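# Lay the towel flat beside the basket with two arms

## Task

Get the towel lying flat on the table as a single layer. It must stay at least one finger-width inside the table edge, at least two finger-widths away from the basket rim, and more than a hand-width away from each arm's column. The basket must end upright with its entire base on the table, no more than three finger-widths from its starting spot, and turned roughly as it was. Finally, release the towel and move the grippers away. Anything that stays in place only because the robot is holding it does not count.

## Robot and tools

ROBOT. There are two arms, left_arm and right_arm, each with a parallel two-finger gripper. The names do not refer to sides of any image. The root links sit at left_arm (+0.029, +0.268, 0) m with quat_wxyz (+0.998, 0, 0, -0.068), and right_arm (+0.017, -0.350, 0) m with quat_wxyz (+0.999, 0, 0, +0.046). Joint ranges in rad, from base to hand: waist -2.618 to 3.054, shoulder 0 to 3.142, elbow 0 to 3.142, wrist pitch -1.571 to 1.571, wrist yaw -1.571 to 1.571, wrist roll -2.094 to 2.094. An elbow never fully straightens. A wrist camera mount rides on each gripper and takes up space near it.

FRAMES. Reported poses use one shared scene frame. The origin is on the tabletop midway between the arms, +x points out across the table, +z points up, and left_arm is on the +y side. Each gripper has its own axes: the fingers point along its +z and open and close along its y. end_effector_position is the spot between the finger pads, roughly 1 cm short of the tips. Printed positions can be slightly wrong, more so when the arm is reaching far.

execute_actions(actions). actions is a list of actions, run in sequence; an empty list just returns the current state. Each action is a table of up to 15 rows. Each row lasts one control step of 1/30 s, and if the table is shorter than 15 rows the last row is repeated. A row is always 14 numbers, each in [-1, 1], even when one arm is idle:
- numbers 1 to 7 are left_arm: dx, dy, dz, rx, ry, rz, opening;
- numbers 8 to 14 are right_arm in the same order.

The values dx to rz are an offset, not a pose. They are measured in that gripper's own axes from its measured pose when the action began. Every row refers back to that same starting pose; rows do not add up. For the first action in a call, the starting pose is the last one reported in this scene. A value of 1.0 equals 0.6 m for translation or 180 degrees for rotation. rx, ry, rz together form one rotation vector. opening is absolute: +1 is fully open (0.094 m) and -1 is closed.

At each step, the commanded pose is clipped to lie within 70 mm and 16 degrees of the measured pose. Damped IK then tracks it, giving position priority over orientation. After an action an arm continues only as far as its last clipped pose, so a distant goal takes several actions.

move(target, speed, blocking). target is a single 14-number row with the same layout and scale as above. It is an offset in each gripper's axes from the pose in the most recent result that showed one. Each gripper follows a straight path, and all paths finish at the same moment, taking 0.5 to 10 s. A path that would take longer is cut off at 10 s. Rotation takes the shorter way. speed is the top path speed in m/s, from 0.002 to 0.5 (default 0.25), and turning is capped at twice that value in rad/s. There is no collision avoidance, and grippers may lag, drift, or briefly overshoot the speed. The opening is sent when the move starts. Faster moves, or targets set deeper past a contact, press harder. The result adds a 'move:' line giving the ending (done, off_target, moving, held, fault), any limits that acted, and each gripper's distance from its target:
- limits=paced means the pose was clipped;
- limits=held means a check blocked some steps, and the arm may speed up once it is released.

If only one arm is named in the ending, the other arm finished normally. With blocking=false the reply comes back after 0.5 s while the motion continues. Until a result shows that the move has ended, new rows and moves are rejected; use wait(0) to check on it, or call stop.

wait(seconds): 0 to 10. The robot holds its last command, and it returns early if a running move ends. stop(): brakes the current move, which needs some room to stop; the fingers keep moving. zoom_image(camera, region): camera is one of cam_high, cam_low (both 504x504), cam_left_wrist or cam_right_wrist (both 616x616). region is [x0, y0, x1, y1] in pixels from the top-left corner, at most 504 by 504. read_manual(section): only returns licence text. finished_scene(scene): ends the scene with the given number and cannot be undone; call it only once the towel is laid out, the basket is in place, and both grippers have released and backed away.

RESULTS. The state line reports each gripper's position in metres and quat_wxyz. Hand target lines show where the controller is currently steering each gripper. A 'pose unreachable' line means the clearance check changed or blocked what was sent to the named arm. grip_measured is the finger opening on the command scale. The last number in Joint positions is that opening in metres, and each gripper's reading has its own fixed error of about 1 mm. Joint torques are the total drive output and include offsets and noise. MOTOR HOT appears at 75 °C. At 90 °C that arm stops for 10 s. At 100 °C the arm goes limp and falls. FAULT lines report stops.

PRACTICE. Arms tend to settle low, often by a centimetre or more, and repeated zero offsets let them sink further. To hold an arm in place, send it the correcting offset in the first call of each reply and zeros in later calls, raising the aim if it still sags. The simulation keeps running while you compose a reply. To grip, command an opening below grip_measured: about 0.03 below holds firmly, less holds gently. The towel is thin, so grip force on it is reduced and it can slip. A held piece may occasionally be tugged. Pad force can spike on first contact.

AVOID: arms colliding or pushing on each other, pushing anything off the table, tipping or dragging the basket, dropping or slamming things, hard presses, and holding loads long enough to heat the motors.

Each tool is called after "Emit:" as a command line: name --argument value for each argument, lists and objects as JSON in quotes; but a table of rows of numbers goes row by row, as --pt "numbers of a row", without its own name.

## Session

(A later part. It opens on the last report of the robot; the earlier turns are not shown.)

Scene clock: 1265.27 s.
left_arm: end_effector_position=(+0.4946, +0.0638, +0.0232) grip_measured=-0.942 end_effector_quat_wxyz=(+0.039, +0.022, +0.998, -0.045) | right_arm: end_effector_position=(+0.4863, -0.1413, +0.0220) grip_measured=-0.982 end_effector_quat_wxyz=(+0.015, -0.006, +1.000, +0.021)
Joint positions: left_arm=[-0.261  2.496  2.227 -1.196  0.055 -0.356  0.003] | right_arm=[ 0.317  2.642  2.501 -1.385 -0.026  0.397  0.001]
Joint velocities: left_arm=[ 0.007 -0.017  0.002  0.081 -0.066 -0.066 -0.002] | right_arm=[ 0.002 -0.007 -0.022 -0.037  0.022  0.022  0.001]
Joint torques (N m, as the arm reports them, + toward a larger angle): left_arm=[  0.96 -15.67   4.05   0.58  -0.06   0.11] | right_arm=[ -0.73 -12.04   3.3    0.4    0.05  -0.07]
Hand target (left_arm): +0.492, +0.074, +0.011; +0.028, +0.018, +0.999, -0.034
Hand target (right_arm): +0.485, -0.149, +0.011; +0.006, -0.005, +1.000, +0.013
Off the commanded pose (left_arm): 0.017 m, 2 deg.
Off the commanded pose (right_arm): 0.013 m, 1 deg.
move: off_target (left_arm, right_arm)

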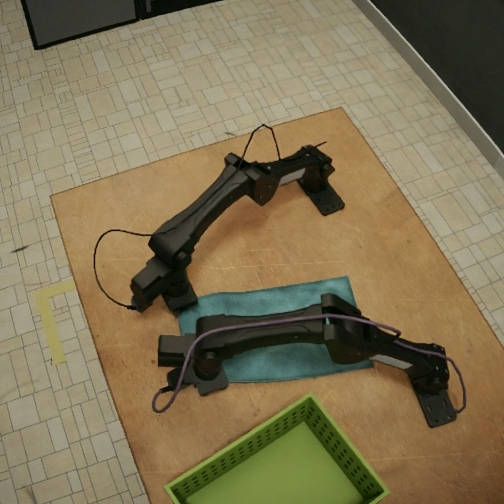

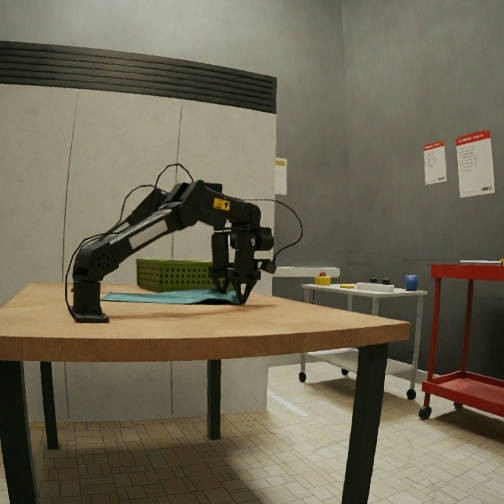

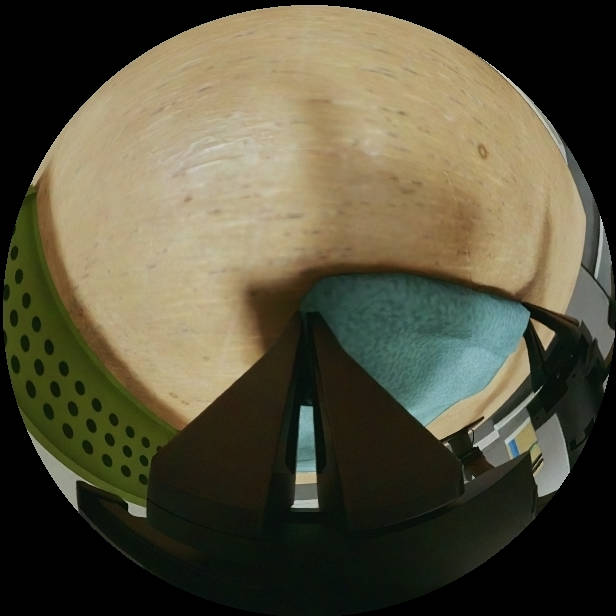

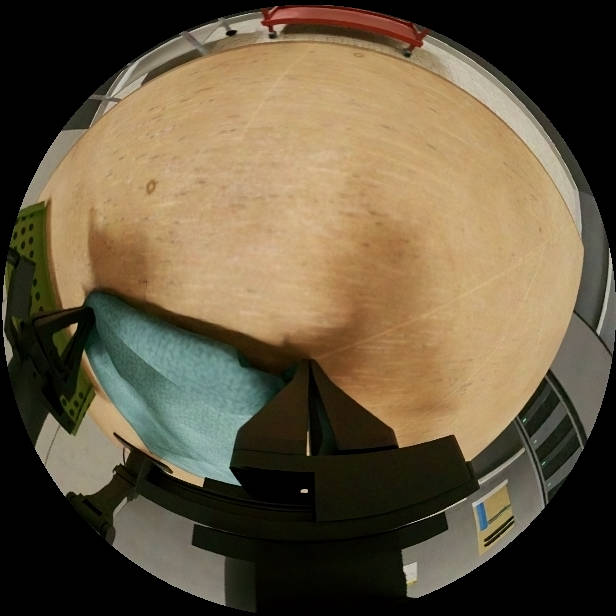

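Emit:
execute_actions --actions '[[[0,0,0.008,0,0,0,-0.95,0,0,0.008,0,0,0,-0.95],[0,0,0.008,0,0,0,-0.9,0,0,0.008,0,0,0,-0.9],[0,0,0.008,0,0,0,-0.83,0,0,0.008,0,0,0,-0.83],[0,0,0.008,0,0,0,-0.76,0,0,0.008,0,0,0,-0.76],[0,0,0.008,0,0,0,-0.69,0,0,0.008,0,0,0,-0.69],[0,0,0.008,0,0,0,-0.62,0,0,0.008,0,0,0,-0.62],[0,0,0.008,0,0,0,-0.55,0,0,0.008,0,0,0,-0.55],[0,0,0.008,0,0,0,-0.48,0,0,0.008,0,0,0,-0.48],[0,0,0.008,0,0,0,-0.41,0,0,0.008,0,0,0,-0.41],[0,0,0.008,0,0,0,-0.34,0,0,0.008,0,0,0,-0.34],[0,0,0.008,0,0,0,-0.27,0,0,0.008,0,0,0,-0.27],[0,0,0.008,0,0,0,-0.2,0,0,0.008,0,0,0,-0.2],[0,0,0.008,0,0,0,-0.13,0,0,0.008,0,0,0,-0.13],[0,0,0.008,0,0,0,-0.06,0,0,0.008,0,0,0,-0.06],[0,0,0.008,0,0,0,0,0,0,0.008,0,0,0,0]]]'

Emit:
move --target '[0.1, 0.1, -0.2, 0, 0, 0, 0, 0.1, -0.1, -0.2, 0, 0, 0, 0]' --speed 0.1

Scene clock: 1271.23 s.
left_arm: end_effector_position=(+0.4957, +0.0651, +0.0231) grip_measured=-0.030 end_effector_quat_wxyz=(+0.041, +0.022, +0.998, -0.041) | right_arm: end_effector_position=(+0.4869, -0.1445, +0.0212) grip_measured=-0.030 end_effector_quat_wxyz=(+0.016, -0.005, +1.000, +0.015)
Joint positions: left_arm=[-0.261  2.496  2.226 -1.194  0.046 -0.356  0.046] | right_arm=[ 0.315  2.642  2.498 -1.386 -0.015  0.397  0.046]
Joint velocities: left_arm=[-0.002  0.007  0.002 -0.022 -0.081 -0.022  0.053] | right_arm=[ 0.002  0.022 -0.027  0.007 -0.051 -0.066  0.055]
Joint torques (N m, as the arm reports them, + toward a larger angle): left_arm=[ -0.06 -15.74   6.25   0.57   0.1    0.02] | right_arm=[  0.   -12.38   4.84   0.42  -0.13  -0.01]
Hand target (left_arm): +0.495, +0.063, +0.018; +0.038, +0.022, +0.998, -0.045
Hand target (right_arm): +0.486, -0.141, +0.017; +0.015, -0.006, +1.000, +0.021
Off the commanded pose (left_arm): 0.005 m, 1 deg.
Off the commanded pose (right_arm): 0.005 m, 1 deg.

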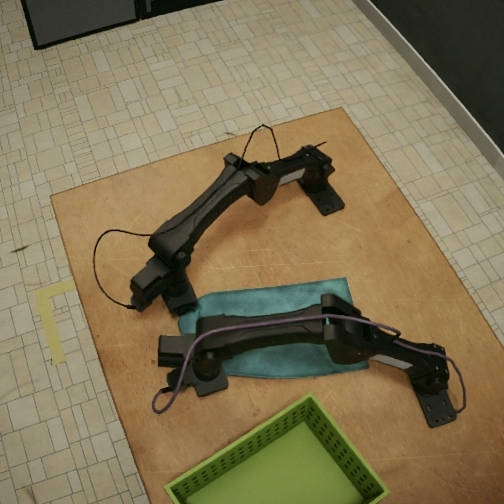

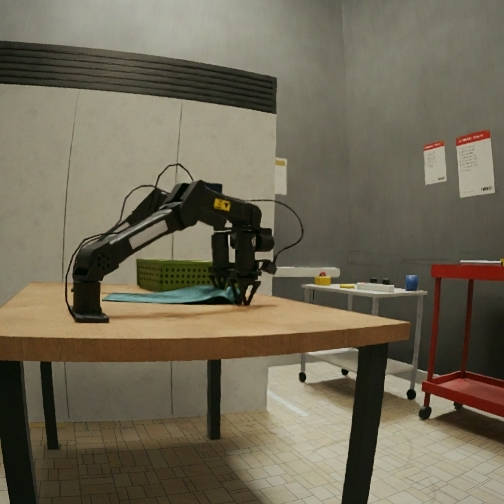

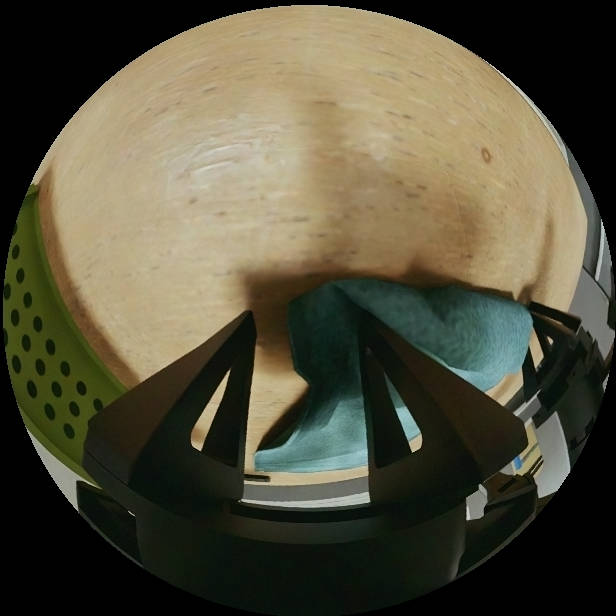

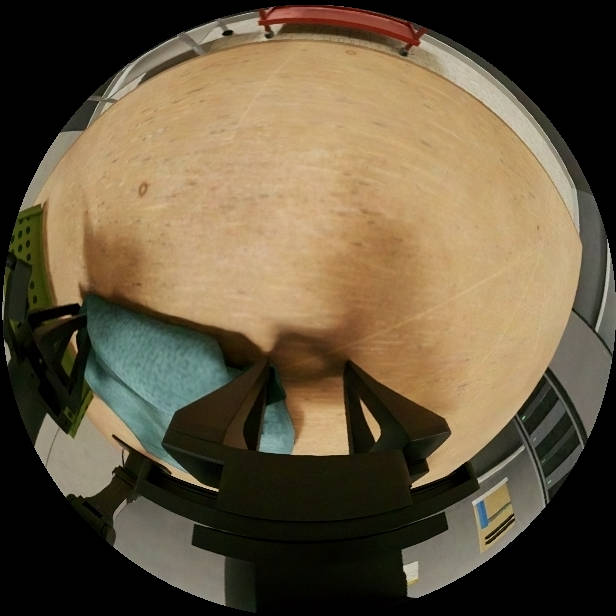

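Scene clock: 1273.13 s.
left_arm: end_effector_position=(+0.4382, +0.1348, +0.1361) grip_measured=-0.002 end_effector_quat_wxyz=(+0.058, +0.019, +0.997, -0.041) | right_arm: end_effector_position=(+0.4274, -0.2041, +0.1264) grip_measured=-0.003 end_effector_quat_wxyz=(+0.010, -0.006, +1.000, +0.010)
Joint positions: left_arm=[-0.164  2.074  1.962 -1.324  0.045 -0.264  0.047] | right_arm=[ 0.244  2.23   2.179 -1.494 -0.013  0.324  0.047]
Joint velocities: left_arm=[ 0.007 -0.007 -0.002 -0.051 -0.022  0.022  0.002] | right_arm=[ 0.002  0.002  0.002 -0.007  0.022 -0.007 -0.   ]
Joint torques (N m, as the arm reports them, + toward a larger angle): left_arm=[  0.51 -13.47   4.63   0.34   0.15   0.12] | right_arm=[ -0.71 -12.47   5.73   0.13  -0.03  -0.05]
Hand target (left_arm): +0.429, +0.138, +0.132; +0.041, +0.021, +0.998, -0.041
Hand target (right_arm): +0.425, -0.209, +0.137; +0.016, -0.005, +1.000, +0.014
Off the commanded pose (left_arm): 0.010 m, 2 deg.
Off the commanded pose (right_arm): 0.013 m, 1 deg.
move: off_target (right_arm)

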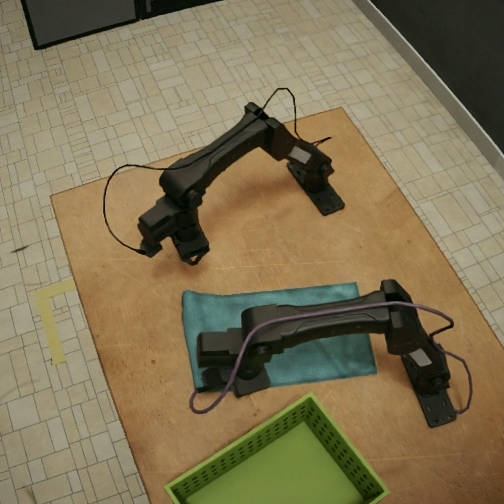

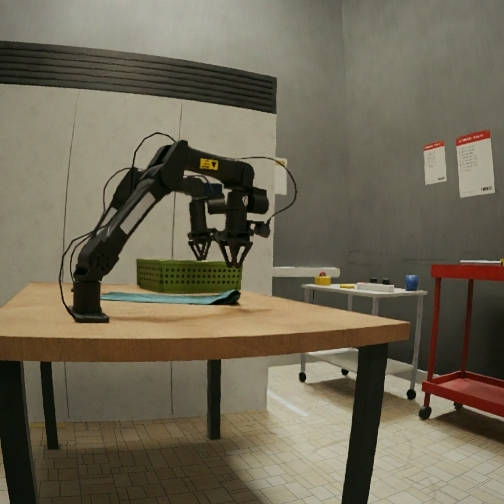

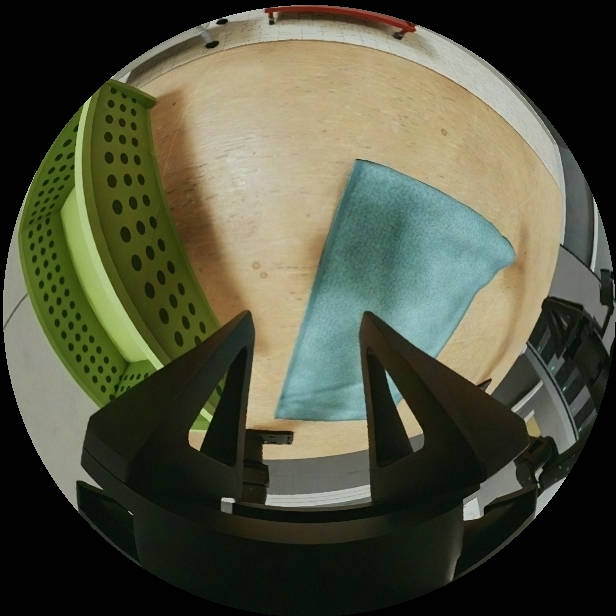

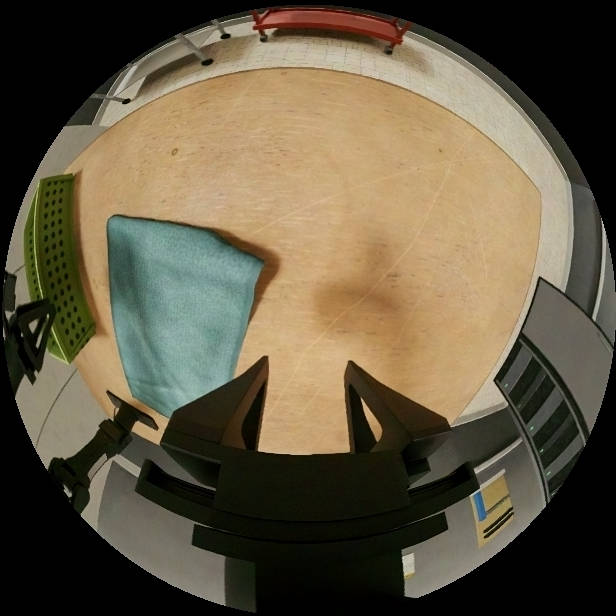

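Emit:
zoom_image --camera "cam_low" --region '[60, 250, 300, 330]'

Emit:
zoom_image --camera "cam_right_wrist" --region '[60, 170, 360, 430]'

Emit:
zoom_image --camera "cam_left_wrist" --region '[230, 120, 560, 430]'

Region (60, 250, 300, 330) of cam_low's 504x504 image, scaled by 2.100, with more detail than that image has.

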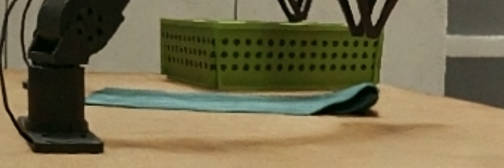

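Region (60, 170, 360, 430) of cam_right_wrist's 616x616 image, scaled by 1.680, with more detail than that image has; it fills the top 437 rows of this view, and the rest is white.

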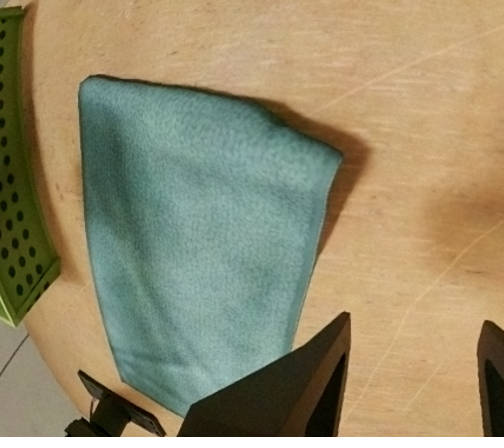

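Region (230, 120, 560, 430) of cam_left_wrist's 616x616 image, scaled by 1.527, with more detail than that image has; it fills the top 473 rows of this view, and the rest is white.

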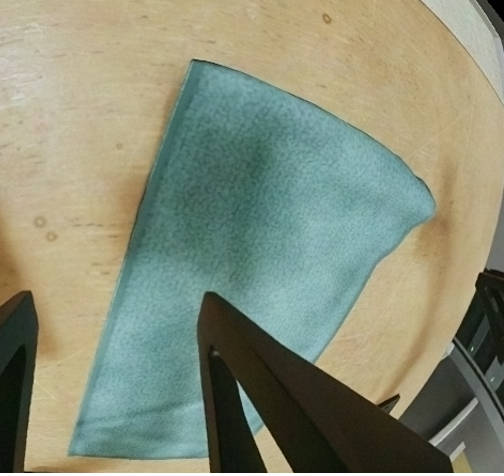

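Emit:
move --target '[0.3, 0.0, -0.05, 0, 0, 0, -1, -0.115, 0.085, 0.1, 0, 0, 0, -1]' --speed 0.12

Emit:
zoom_image --camera "cam_high" --region '[130, 220, 430, 420]'

Scene clock: 1295.60 s.
left_arm: end_effector_position=(+0.2638, +0.1380, +0.1489) grip_measured=-0.985 end_effector_quat_wxyz=(+0.066, +0.022, +0.996, -0.051) | right_arm: end_effector_position=(+0.4951, -0.1570, +0.0601) grip_measured=-0.994 end_effector_quat_wxyz=(+0.031, -0.004, +0.999, +0.019)
Joint positions: left_arm=[-0.354  1.406  1.225 -1.226  0.031 -0.448  0.001] | right_arm=[ 0.287  2.682  2.731 -1.55  -0.013  0.371  0.   ]
Joint velocities: left_arm=[ 0.007 -0.007 -0.007 -0.051 -0.022 -0.037 -0.001] | right_arm=[-0.002 -0.012 -0.002 -0.007 -0.022  0.051  0.   ]
Joint torques (N m, as the arm reports them, + toward a larger angle): left_arm=[-0.51 -6.84  5.07  0.51 -0.11 -0.09] | right_arm=[  0.81 -12.58   8.9    0.25  -0.01   0.06]
Hand target (left_arm): +0.257, +0.142, +0.145; +0.060, +0.019, +0.997, -0.041
Hand target (right_arm): +0.496, -0.151, +0.068; +0.041, -0.005, +0.999, +0.023
Off the commanded pose (left_arm): 0.010 m, 2 deg.
Off the commanded pose (right_arm): 0.011 m, 3 deg.
joint sent to its limit (right arm) — the command would take joint 4 (wrist pitch) past its lower limit, so that joint was sent only as far as its limit.
move: off_target (right_arm)

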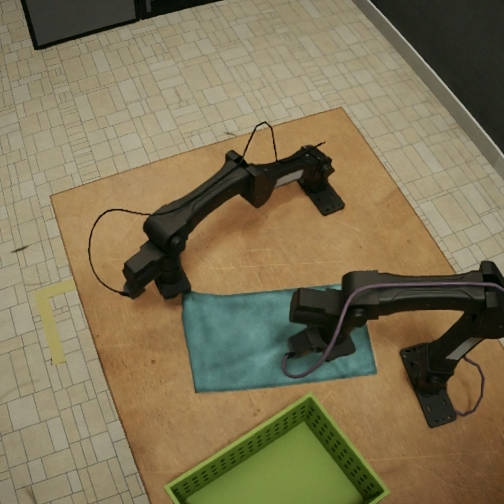

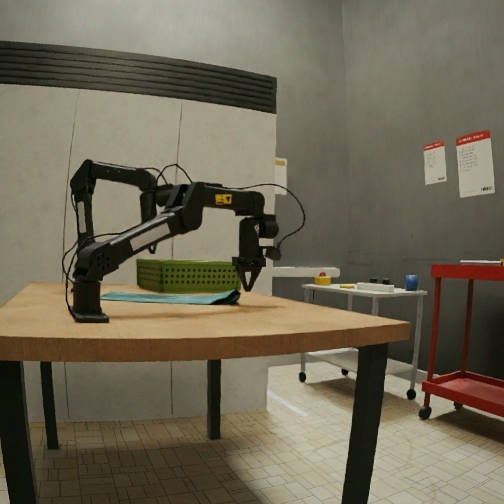

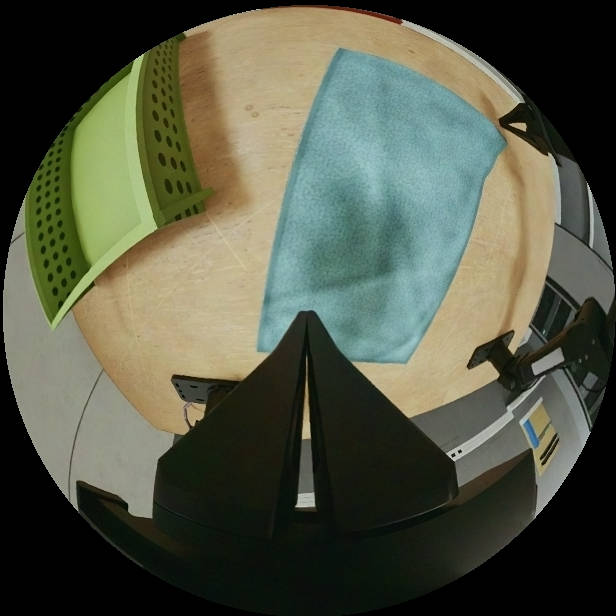

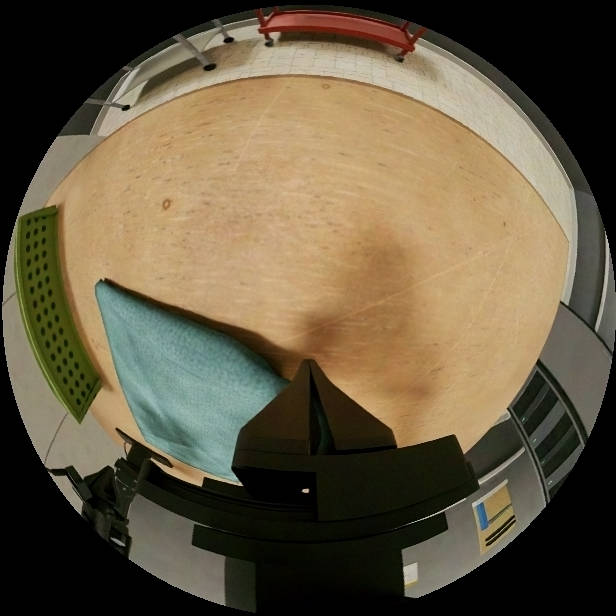

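Region (130, 220, 430, 420) of cam_high's 504x504 image, scaled by 1.680, with more detail than that image has.

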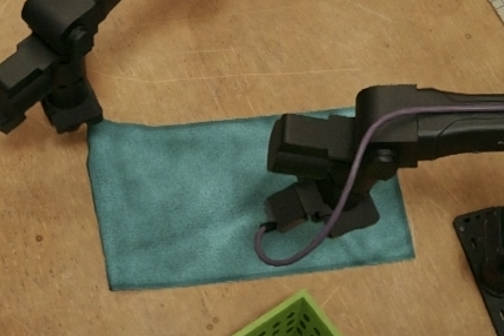

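Emit:
move --target '[0, 0, -0.008, 0, 0, 0, -1, 0.05, 0.0, 0.01, 0, 0, 0, -1]' --speed 0.04

Emit:
zoom_image --camera "cam_right_wrist" --region '[150, 230, 450, 450]'

Scene clock: 1322.10 s.
left_arm: end_effector_position=(+0.2632, +0.1385, +0.1488) grip_measured=-0.985 end_effector_quat_wxyz=(+0.065, +0.021, +0.996, -0.050) | right_arm: end_effector_position=(+0.4617, -0.1633, +0.0351) grip_measured=-0.994 end_effector_quat_wxyz=(+0.008, -0.002, +1.000, +0.010)
Joint positions: left_arm=[-0.354  1.406  1.225 -1.229  0.031 -0.45   0.001] | right_arm=[ 0.3    2.46   2.213 -1.303 -0.013  0.387  0.   ]
Joint velocities: left_arm=[-0.002 -0.002 -0.007 -0.081 -0.022  0.051 -0.   ] | right_arm=[-0.007 -0.002 -0.007  0.037 -0.007 -0.022 -0.   ]
Joint torques (N m, as the arm reports them, + toward a larger angle): left_arm=[ 0.15 -5.77  8.78  0.43  0.05  0.05] | right_arm=[  0.65 -14.72   5.75   0.39   0.     0.06]
Hand target (left_arm): +0.263, +0.139, +0.154; +0.066, +0.022, +0.996, -0.051
Hand target (right_arm): +0.465, -0.157, +0.052; +0.030, -0.004, +0.999, +0.019
Off the commanded pose (left_arm): 0.005 m, 0 deg.
Off the commanded pose (right_arm): 0.019 m, 3 deg.
move: off_target (right_arm)

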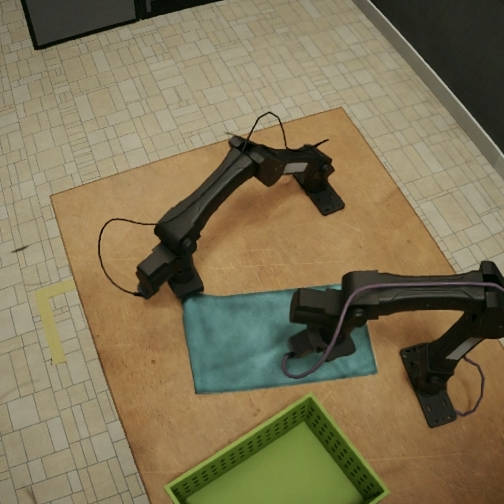

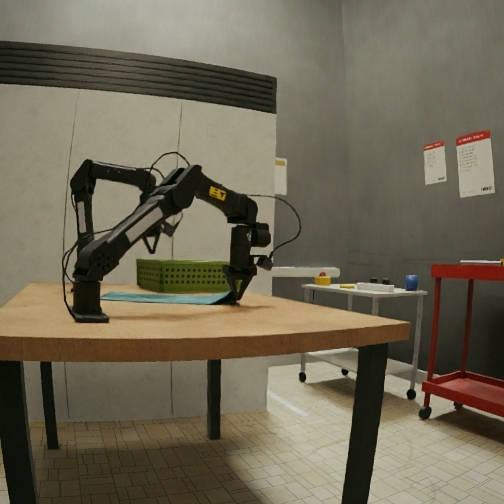

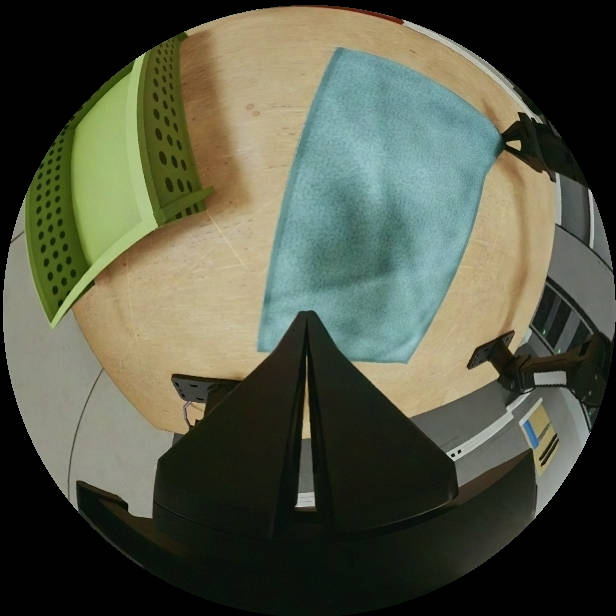

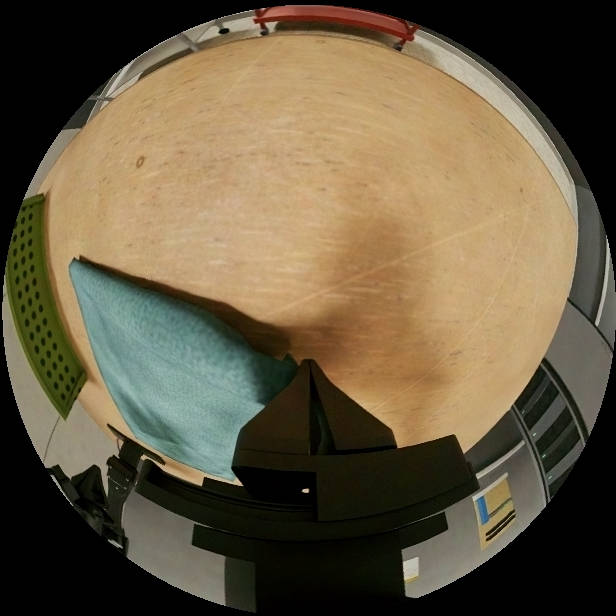

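Region (150, 230, 450, 450) of cam_right_wrist's 616x616 image, scaled by 1.680, with more detail than that image has; it fills the top 370 rows of this view, and the rest is white.

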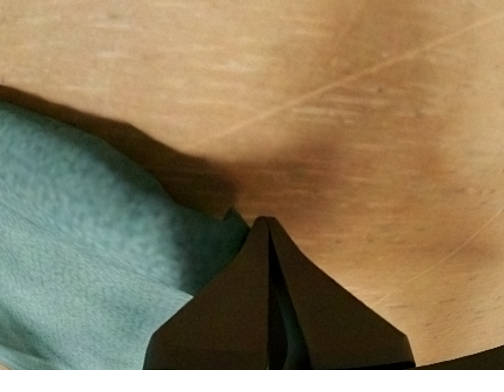

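Emit:
move --target '[0, 0, -0.008, 0, 0, 0, -1, 0.01, 0.03, -0.055, 0, 0, 0, -1]' --speed 0.04

Emit:
zoom_image --camera "cam_right_wrist" --region '[150, 230, 450, 450]'

Scene clock: 1327.97 s.
left_arm: end_effector_position=(+0.2627, +0.1388, +0.1487) grip_measured=-0.985 end_effector_quat_wxyz=(+0.064, +0.021, +0.997, -0.049) | right_arm: end_effector_position=(+0.4539, -0.1519, +0.0616) grip_measured=-0.994 end_effector_quat_wxyz=(-0.000, -0.000, +1.000, +0.007)
Joint positions: left_arm=[-0.354  1.406  1.225 -1.232  0.031 -0.45   0.001] | right_arm=[ 0.328  2.48   2.355 -1.442 -0.013  0.419  0.   ]
Joint velocities: left_arm=[ 0.002 -0.002  0.002  0.051  0.051 -0.007  0.001] | right_arm=[-0.012 -0.007  0.017 -0.007  0.007 -0.022 -0.001]
Joint torques (N m, as the arm reports them, + toward a larger angle): left_arm=[ 0.18 -5.84  8.79  0.39  0.02  0.05] | right_arm=[  0.77 -11.43   8.93   0.14   0.01   0.03]
Hand target (left_arm): +0.263, +0.139, +0.153; +0.065, +0.021, +0.996, -0.050
Hand target (right_arm): +0.455, -0.146, +0.068; +0.008, -0.002, +1.000, +0.011
Off the commanded pose (left_arm): 0.005 m, 0 deg.
Off the commanded pose (right_arm): 0.009 m, 1 deg.
move: done

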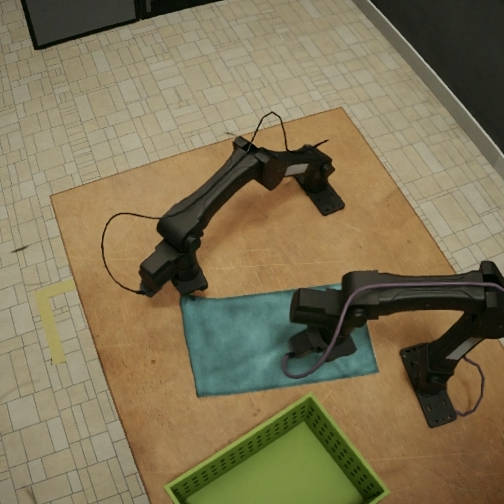

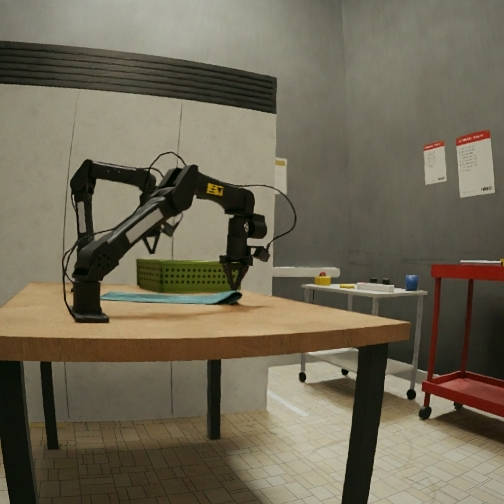

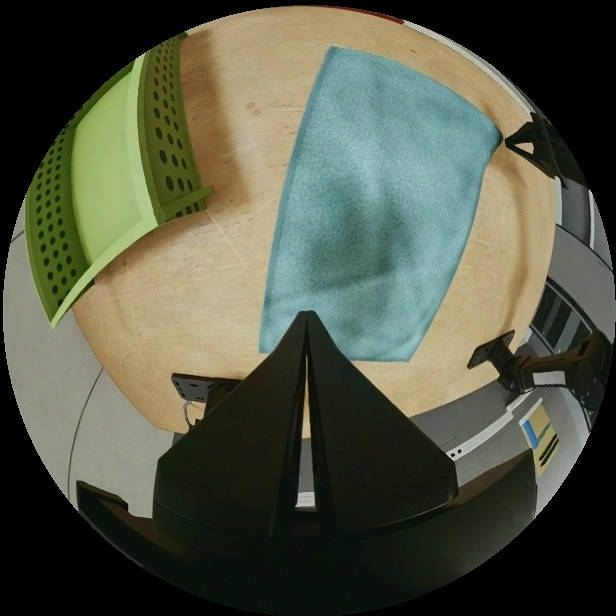

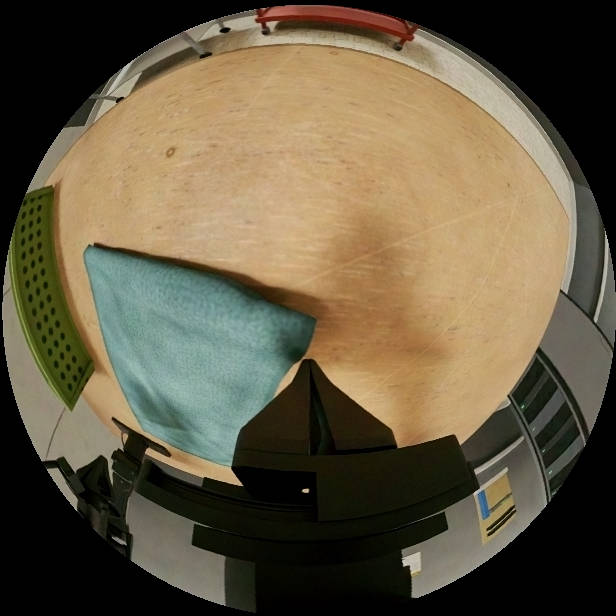

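Region (150, 230, 450, 450) of cam_right_wrist's 616x616 image, scaled by 1.680, with more detail than that image has; it fills the top 370 rows of this view, and the rest is white.

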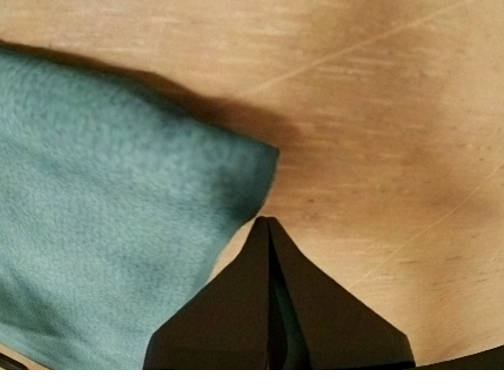

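Emit:
move --target '[0, 0, -0.008, 0, 0, 0, -1, -0.018, 0.012, 0.09, 0, 0, 0, -1]' --speed 0.03

Emit:
zoom_image --camera "cam_right_wrist" --region '[150, 230, 450, 450]'

Emit:
zoom_image --camera "cam_low" --region '[150, 260, 300, 320]'

Scene clock: 1335.70 s.
left_arm: end_effector_position=(+0.2621, +0.1391, +0.1486) grip_measured=-0.985 end_effector_quat_wxyz=(+0.062, +0.021, +0.997, -0.049) | right_arm: end_effector_position=(+0.4628, -0.1479, +0.0198) grip_measured=-0.994 end_effector_quat_wxyz=(-0.001, -0.000, +1.000, +0.007)
Joint positions: left_arm=[-0.354  1.406  1.225 -1.234  0.031 -0.45   0.001] | right_arm=[ 0.328  2.532  2.286 -1.321 -0.013  0.419  0.   ]
Joint velocities: left_arm=[-0.007 -0.002 -0.002  0.022  0.007 -0.095  0.001] | right_arm=[-0.012 -0.017 -0.007 -0.051 -0.022 -0.007  0.   ]
Joint torques (N m, as the arm reports them, + toward a larger angle): left_arm=[ 0.13 -5.98  8.91  0.36  0.03  0.03] | right_arm=[  0.46 -10.67   4.81   0.49   0.     0.06]
Hand target (left_arm): +0.262, +0.139, +0.153; +0.064, +0.021, +0.997, -0.049
Hand target (right_arm): +0.464, -0.144, +0.008; -0.001, -0.000, +1.000, +0.007
Off the commanded pose (left_arm): 0.005 m, 0 deg.
Off the commanded pose (right_arm): 0.013 m, 0 deg.
move: off_target (right_arm)

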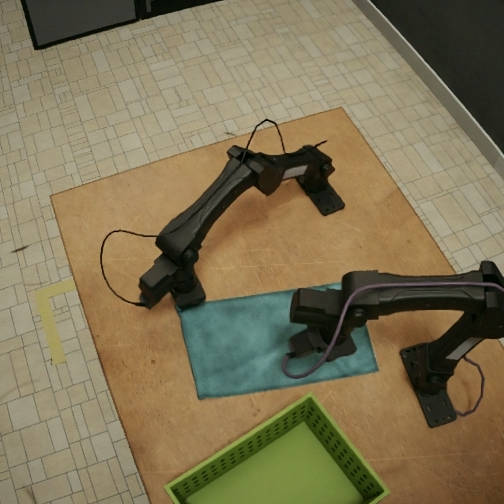

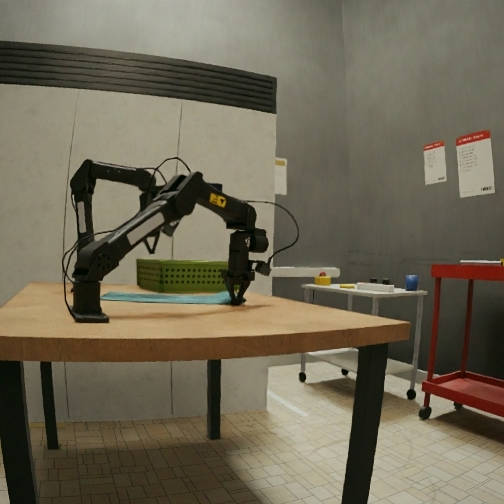

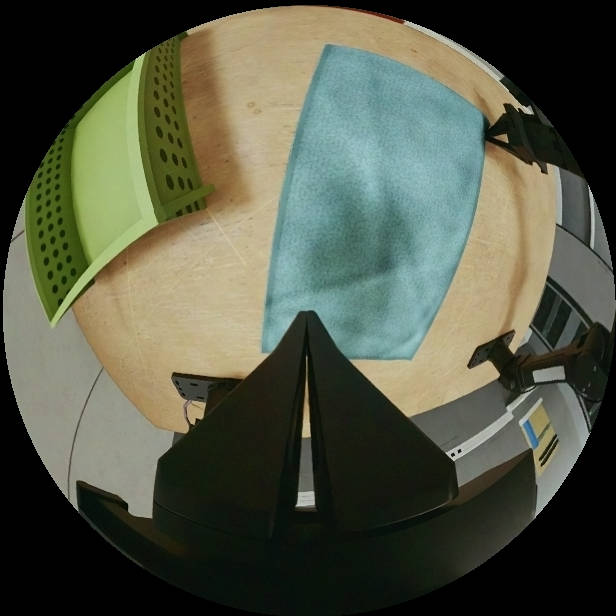

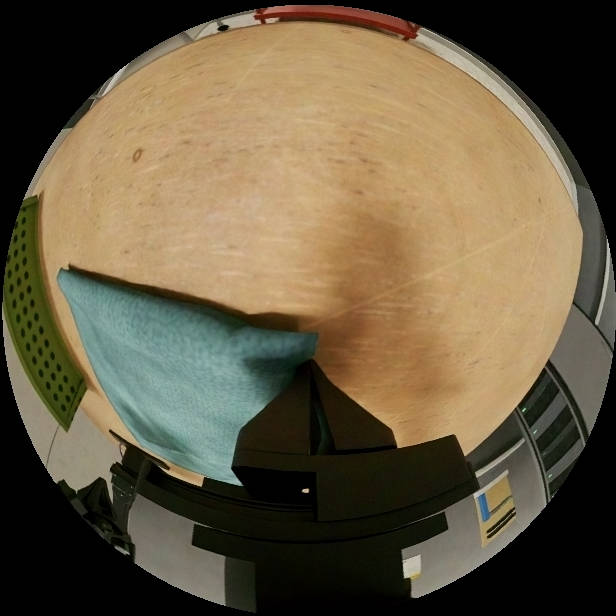

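Region (150, 230, 450, 450) of cam_right_wrist's 616x616 image, scaled by 1.680, with more detail than that image has; it fills the top 370 rows of this view, and the rest is white.

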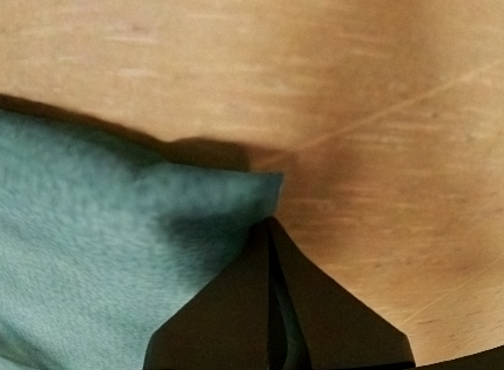

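Region (150, 260, 300, 320) of cam_low's 504x504 image, scaled by 3.360, with more detail than that image has; it fills the top 202 rows of this view, and the rest is white.

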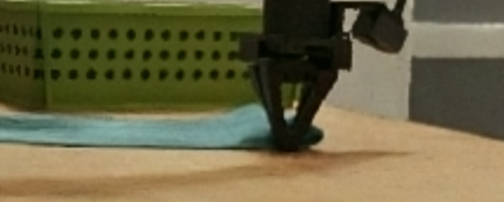

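Emit:
move --target '[0, 0, -0.008, 0, 0, 0, -1, -0.045, -0.015, 0.022, 0, 0, 0, -1]' --speed 0.02

Emit:
zoom_image --camera "cam_right_wrist" --region '[50, 230, 450, 450]'

Emit:
zoom_image --camera "cam_low" --region '[150, 260, 300, 320]'

Scene clock: 1342.27 s.
left_arm: end_effector_position=(+0.2615, +0.1394, +0.1485) grip_measured=-0.985 end_effector_quat_wxyz=(+0.061, +0.021, +0.997, -0.048) | right_arm: end_effector_position=(+0.4702, -0.1494, +0.0196) grip_measured=-0.994 end_effector_quat_wxyz=(-0.022, -0.007, +1.000, +0.009)
Joint positions: left_arm=[-0.354  1.406  1.225 -1.237  0.031 -0.45   0.001] | right_arm=[ 0.312  2.654  2.516 -1.466 -0.034  0.389  0.   ]
Joint velocities: left_arm=[ 0.007  0.002  0.012 -0.037  0.007 -0.007 -0.001] | right_arm=[ 0.002  0.012  0.027 -0.125  0.037  0.022 -0.   ]
Joint torques (N m, as the arm reports them, + toward a larger angle): left_arm=[ 0.07 -5.94  8.85  0.4   0.04  0.03] | right_arm=[-1.59 -9.74  8.06  0.58  0.19 -0.08]
Hand target (left_arm): +0.261, +0.140, +0.153; +0.062, +0.021, +0.997, -0.049
Hand target (right_arm): +0.489, -0.157, +0.007; -0.001, -0.000, +1.000, +0.006
Off the commanded pose (left_arm): 0.005 m, 0 deg.
Off the commanded pose (right_arm): 0.025 m, 3 deg.
move: off_target (right_arm)

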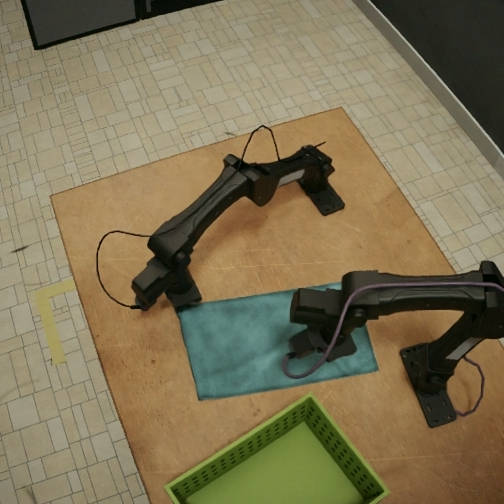

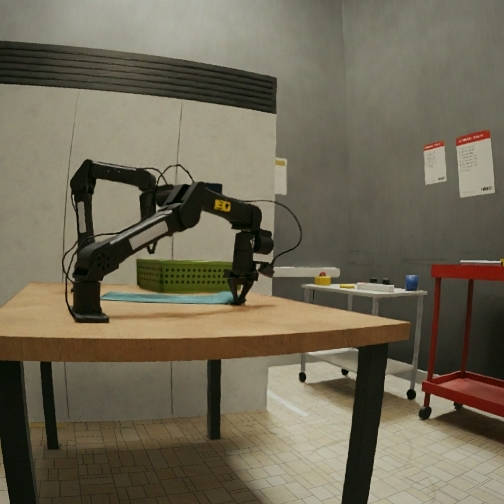

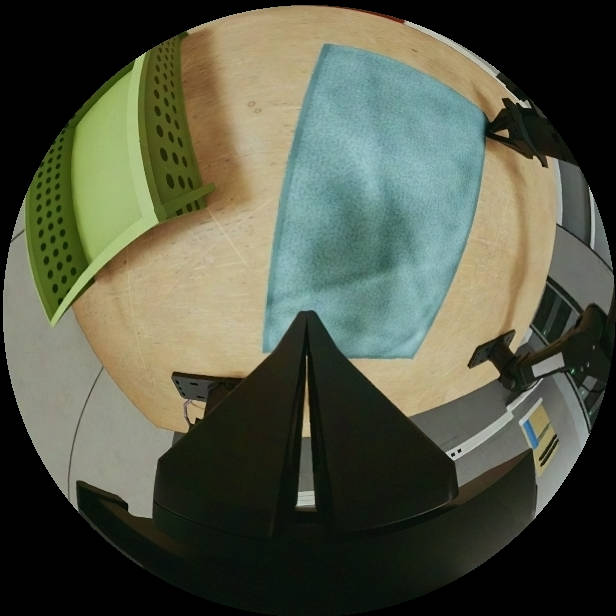

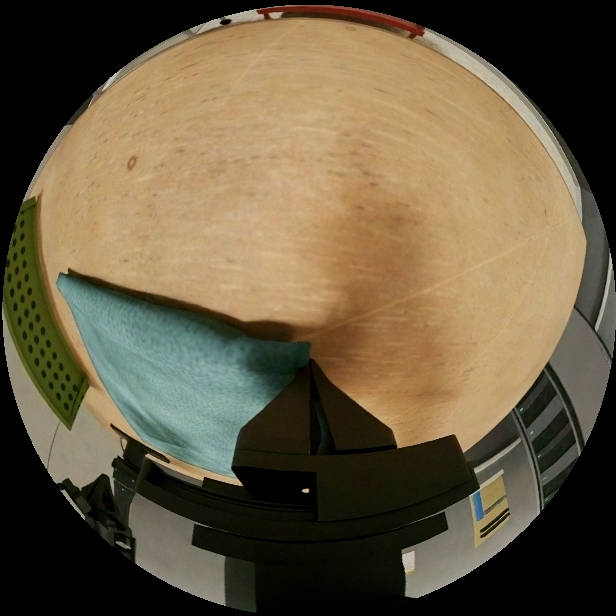

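Region (50, 230, 450, 450) of cam_right_wrist's 616x616 image, scaled by 1.260, with more detail than that image has; it fills the top 277 rows of this view, and the rest is white.

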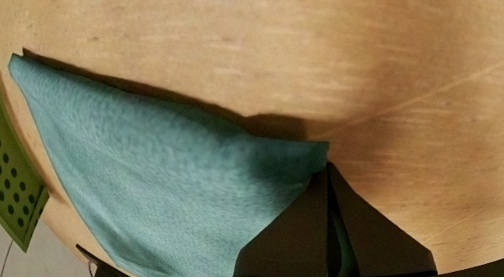

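Region (150, 260, 300, 320) of cam_low's 504x504 image, scaled by 3.360, with more detail than that image has; it fills the top 202 rows of this view, and the rest is white.

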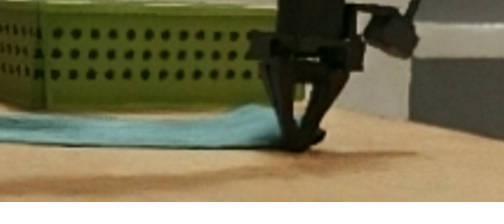

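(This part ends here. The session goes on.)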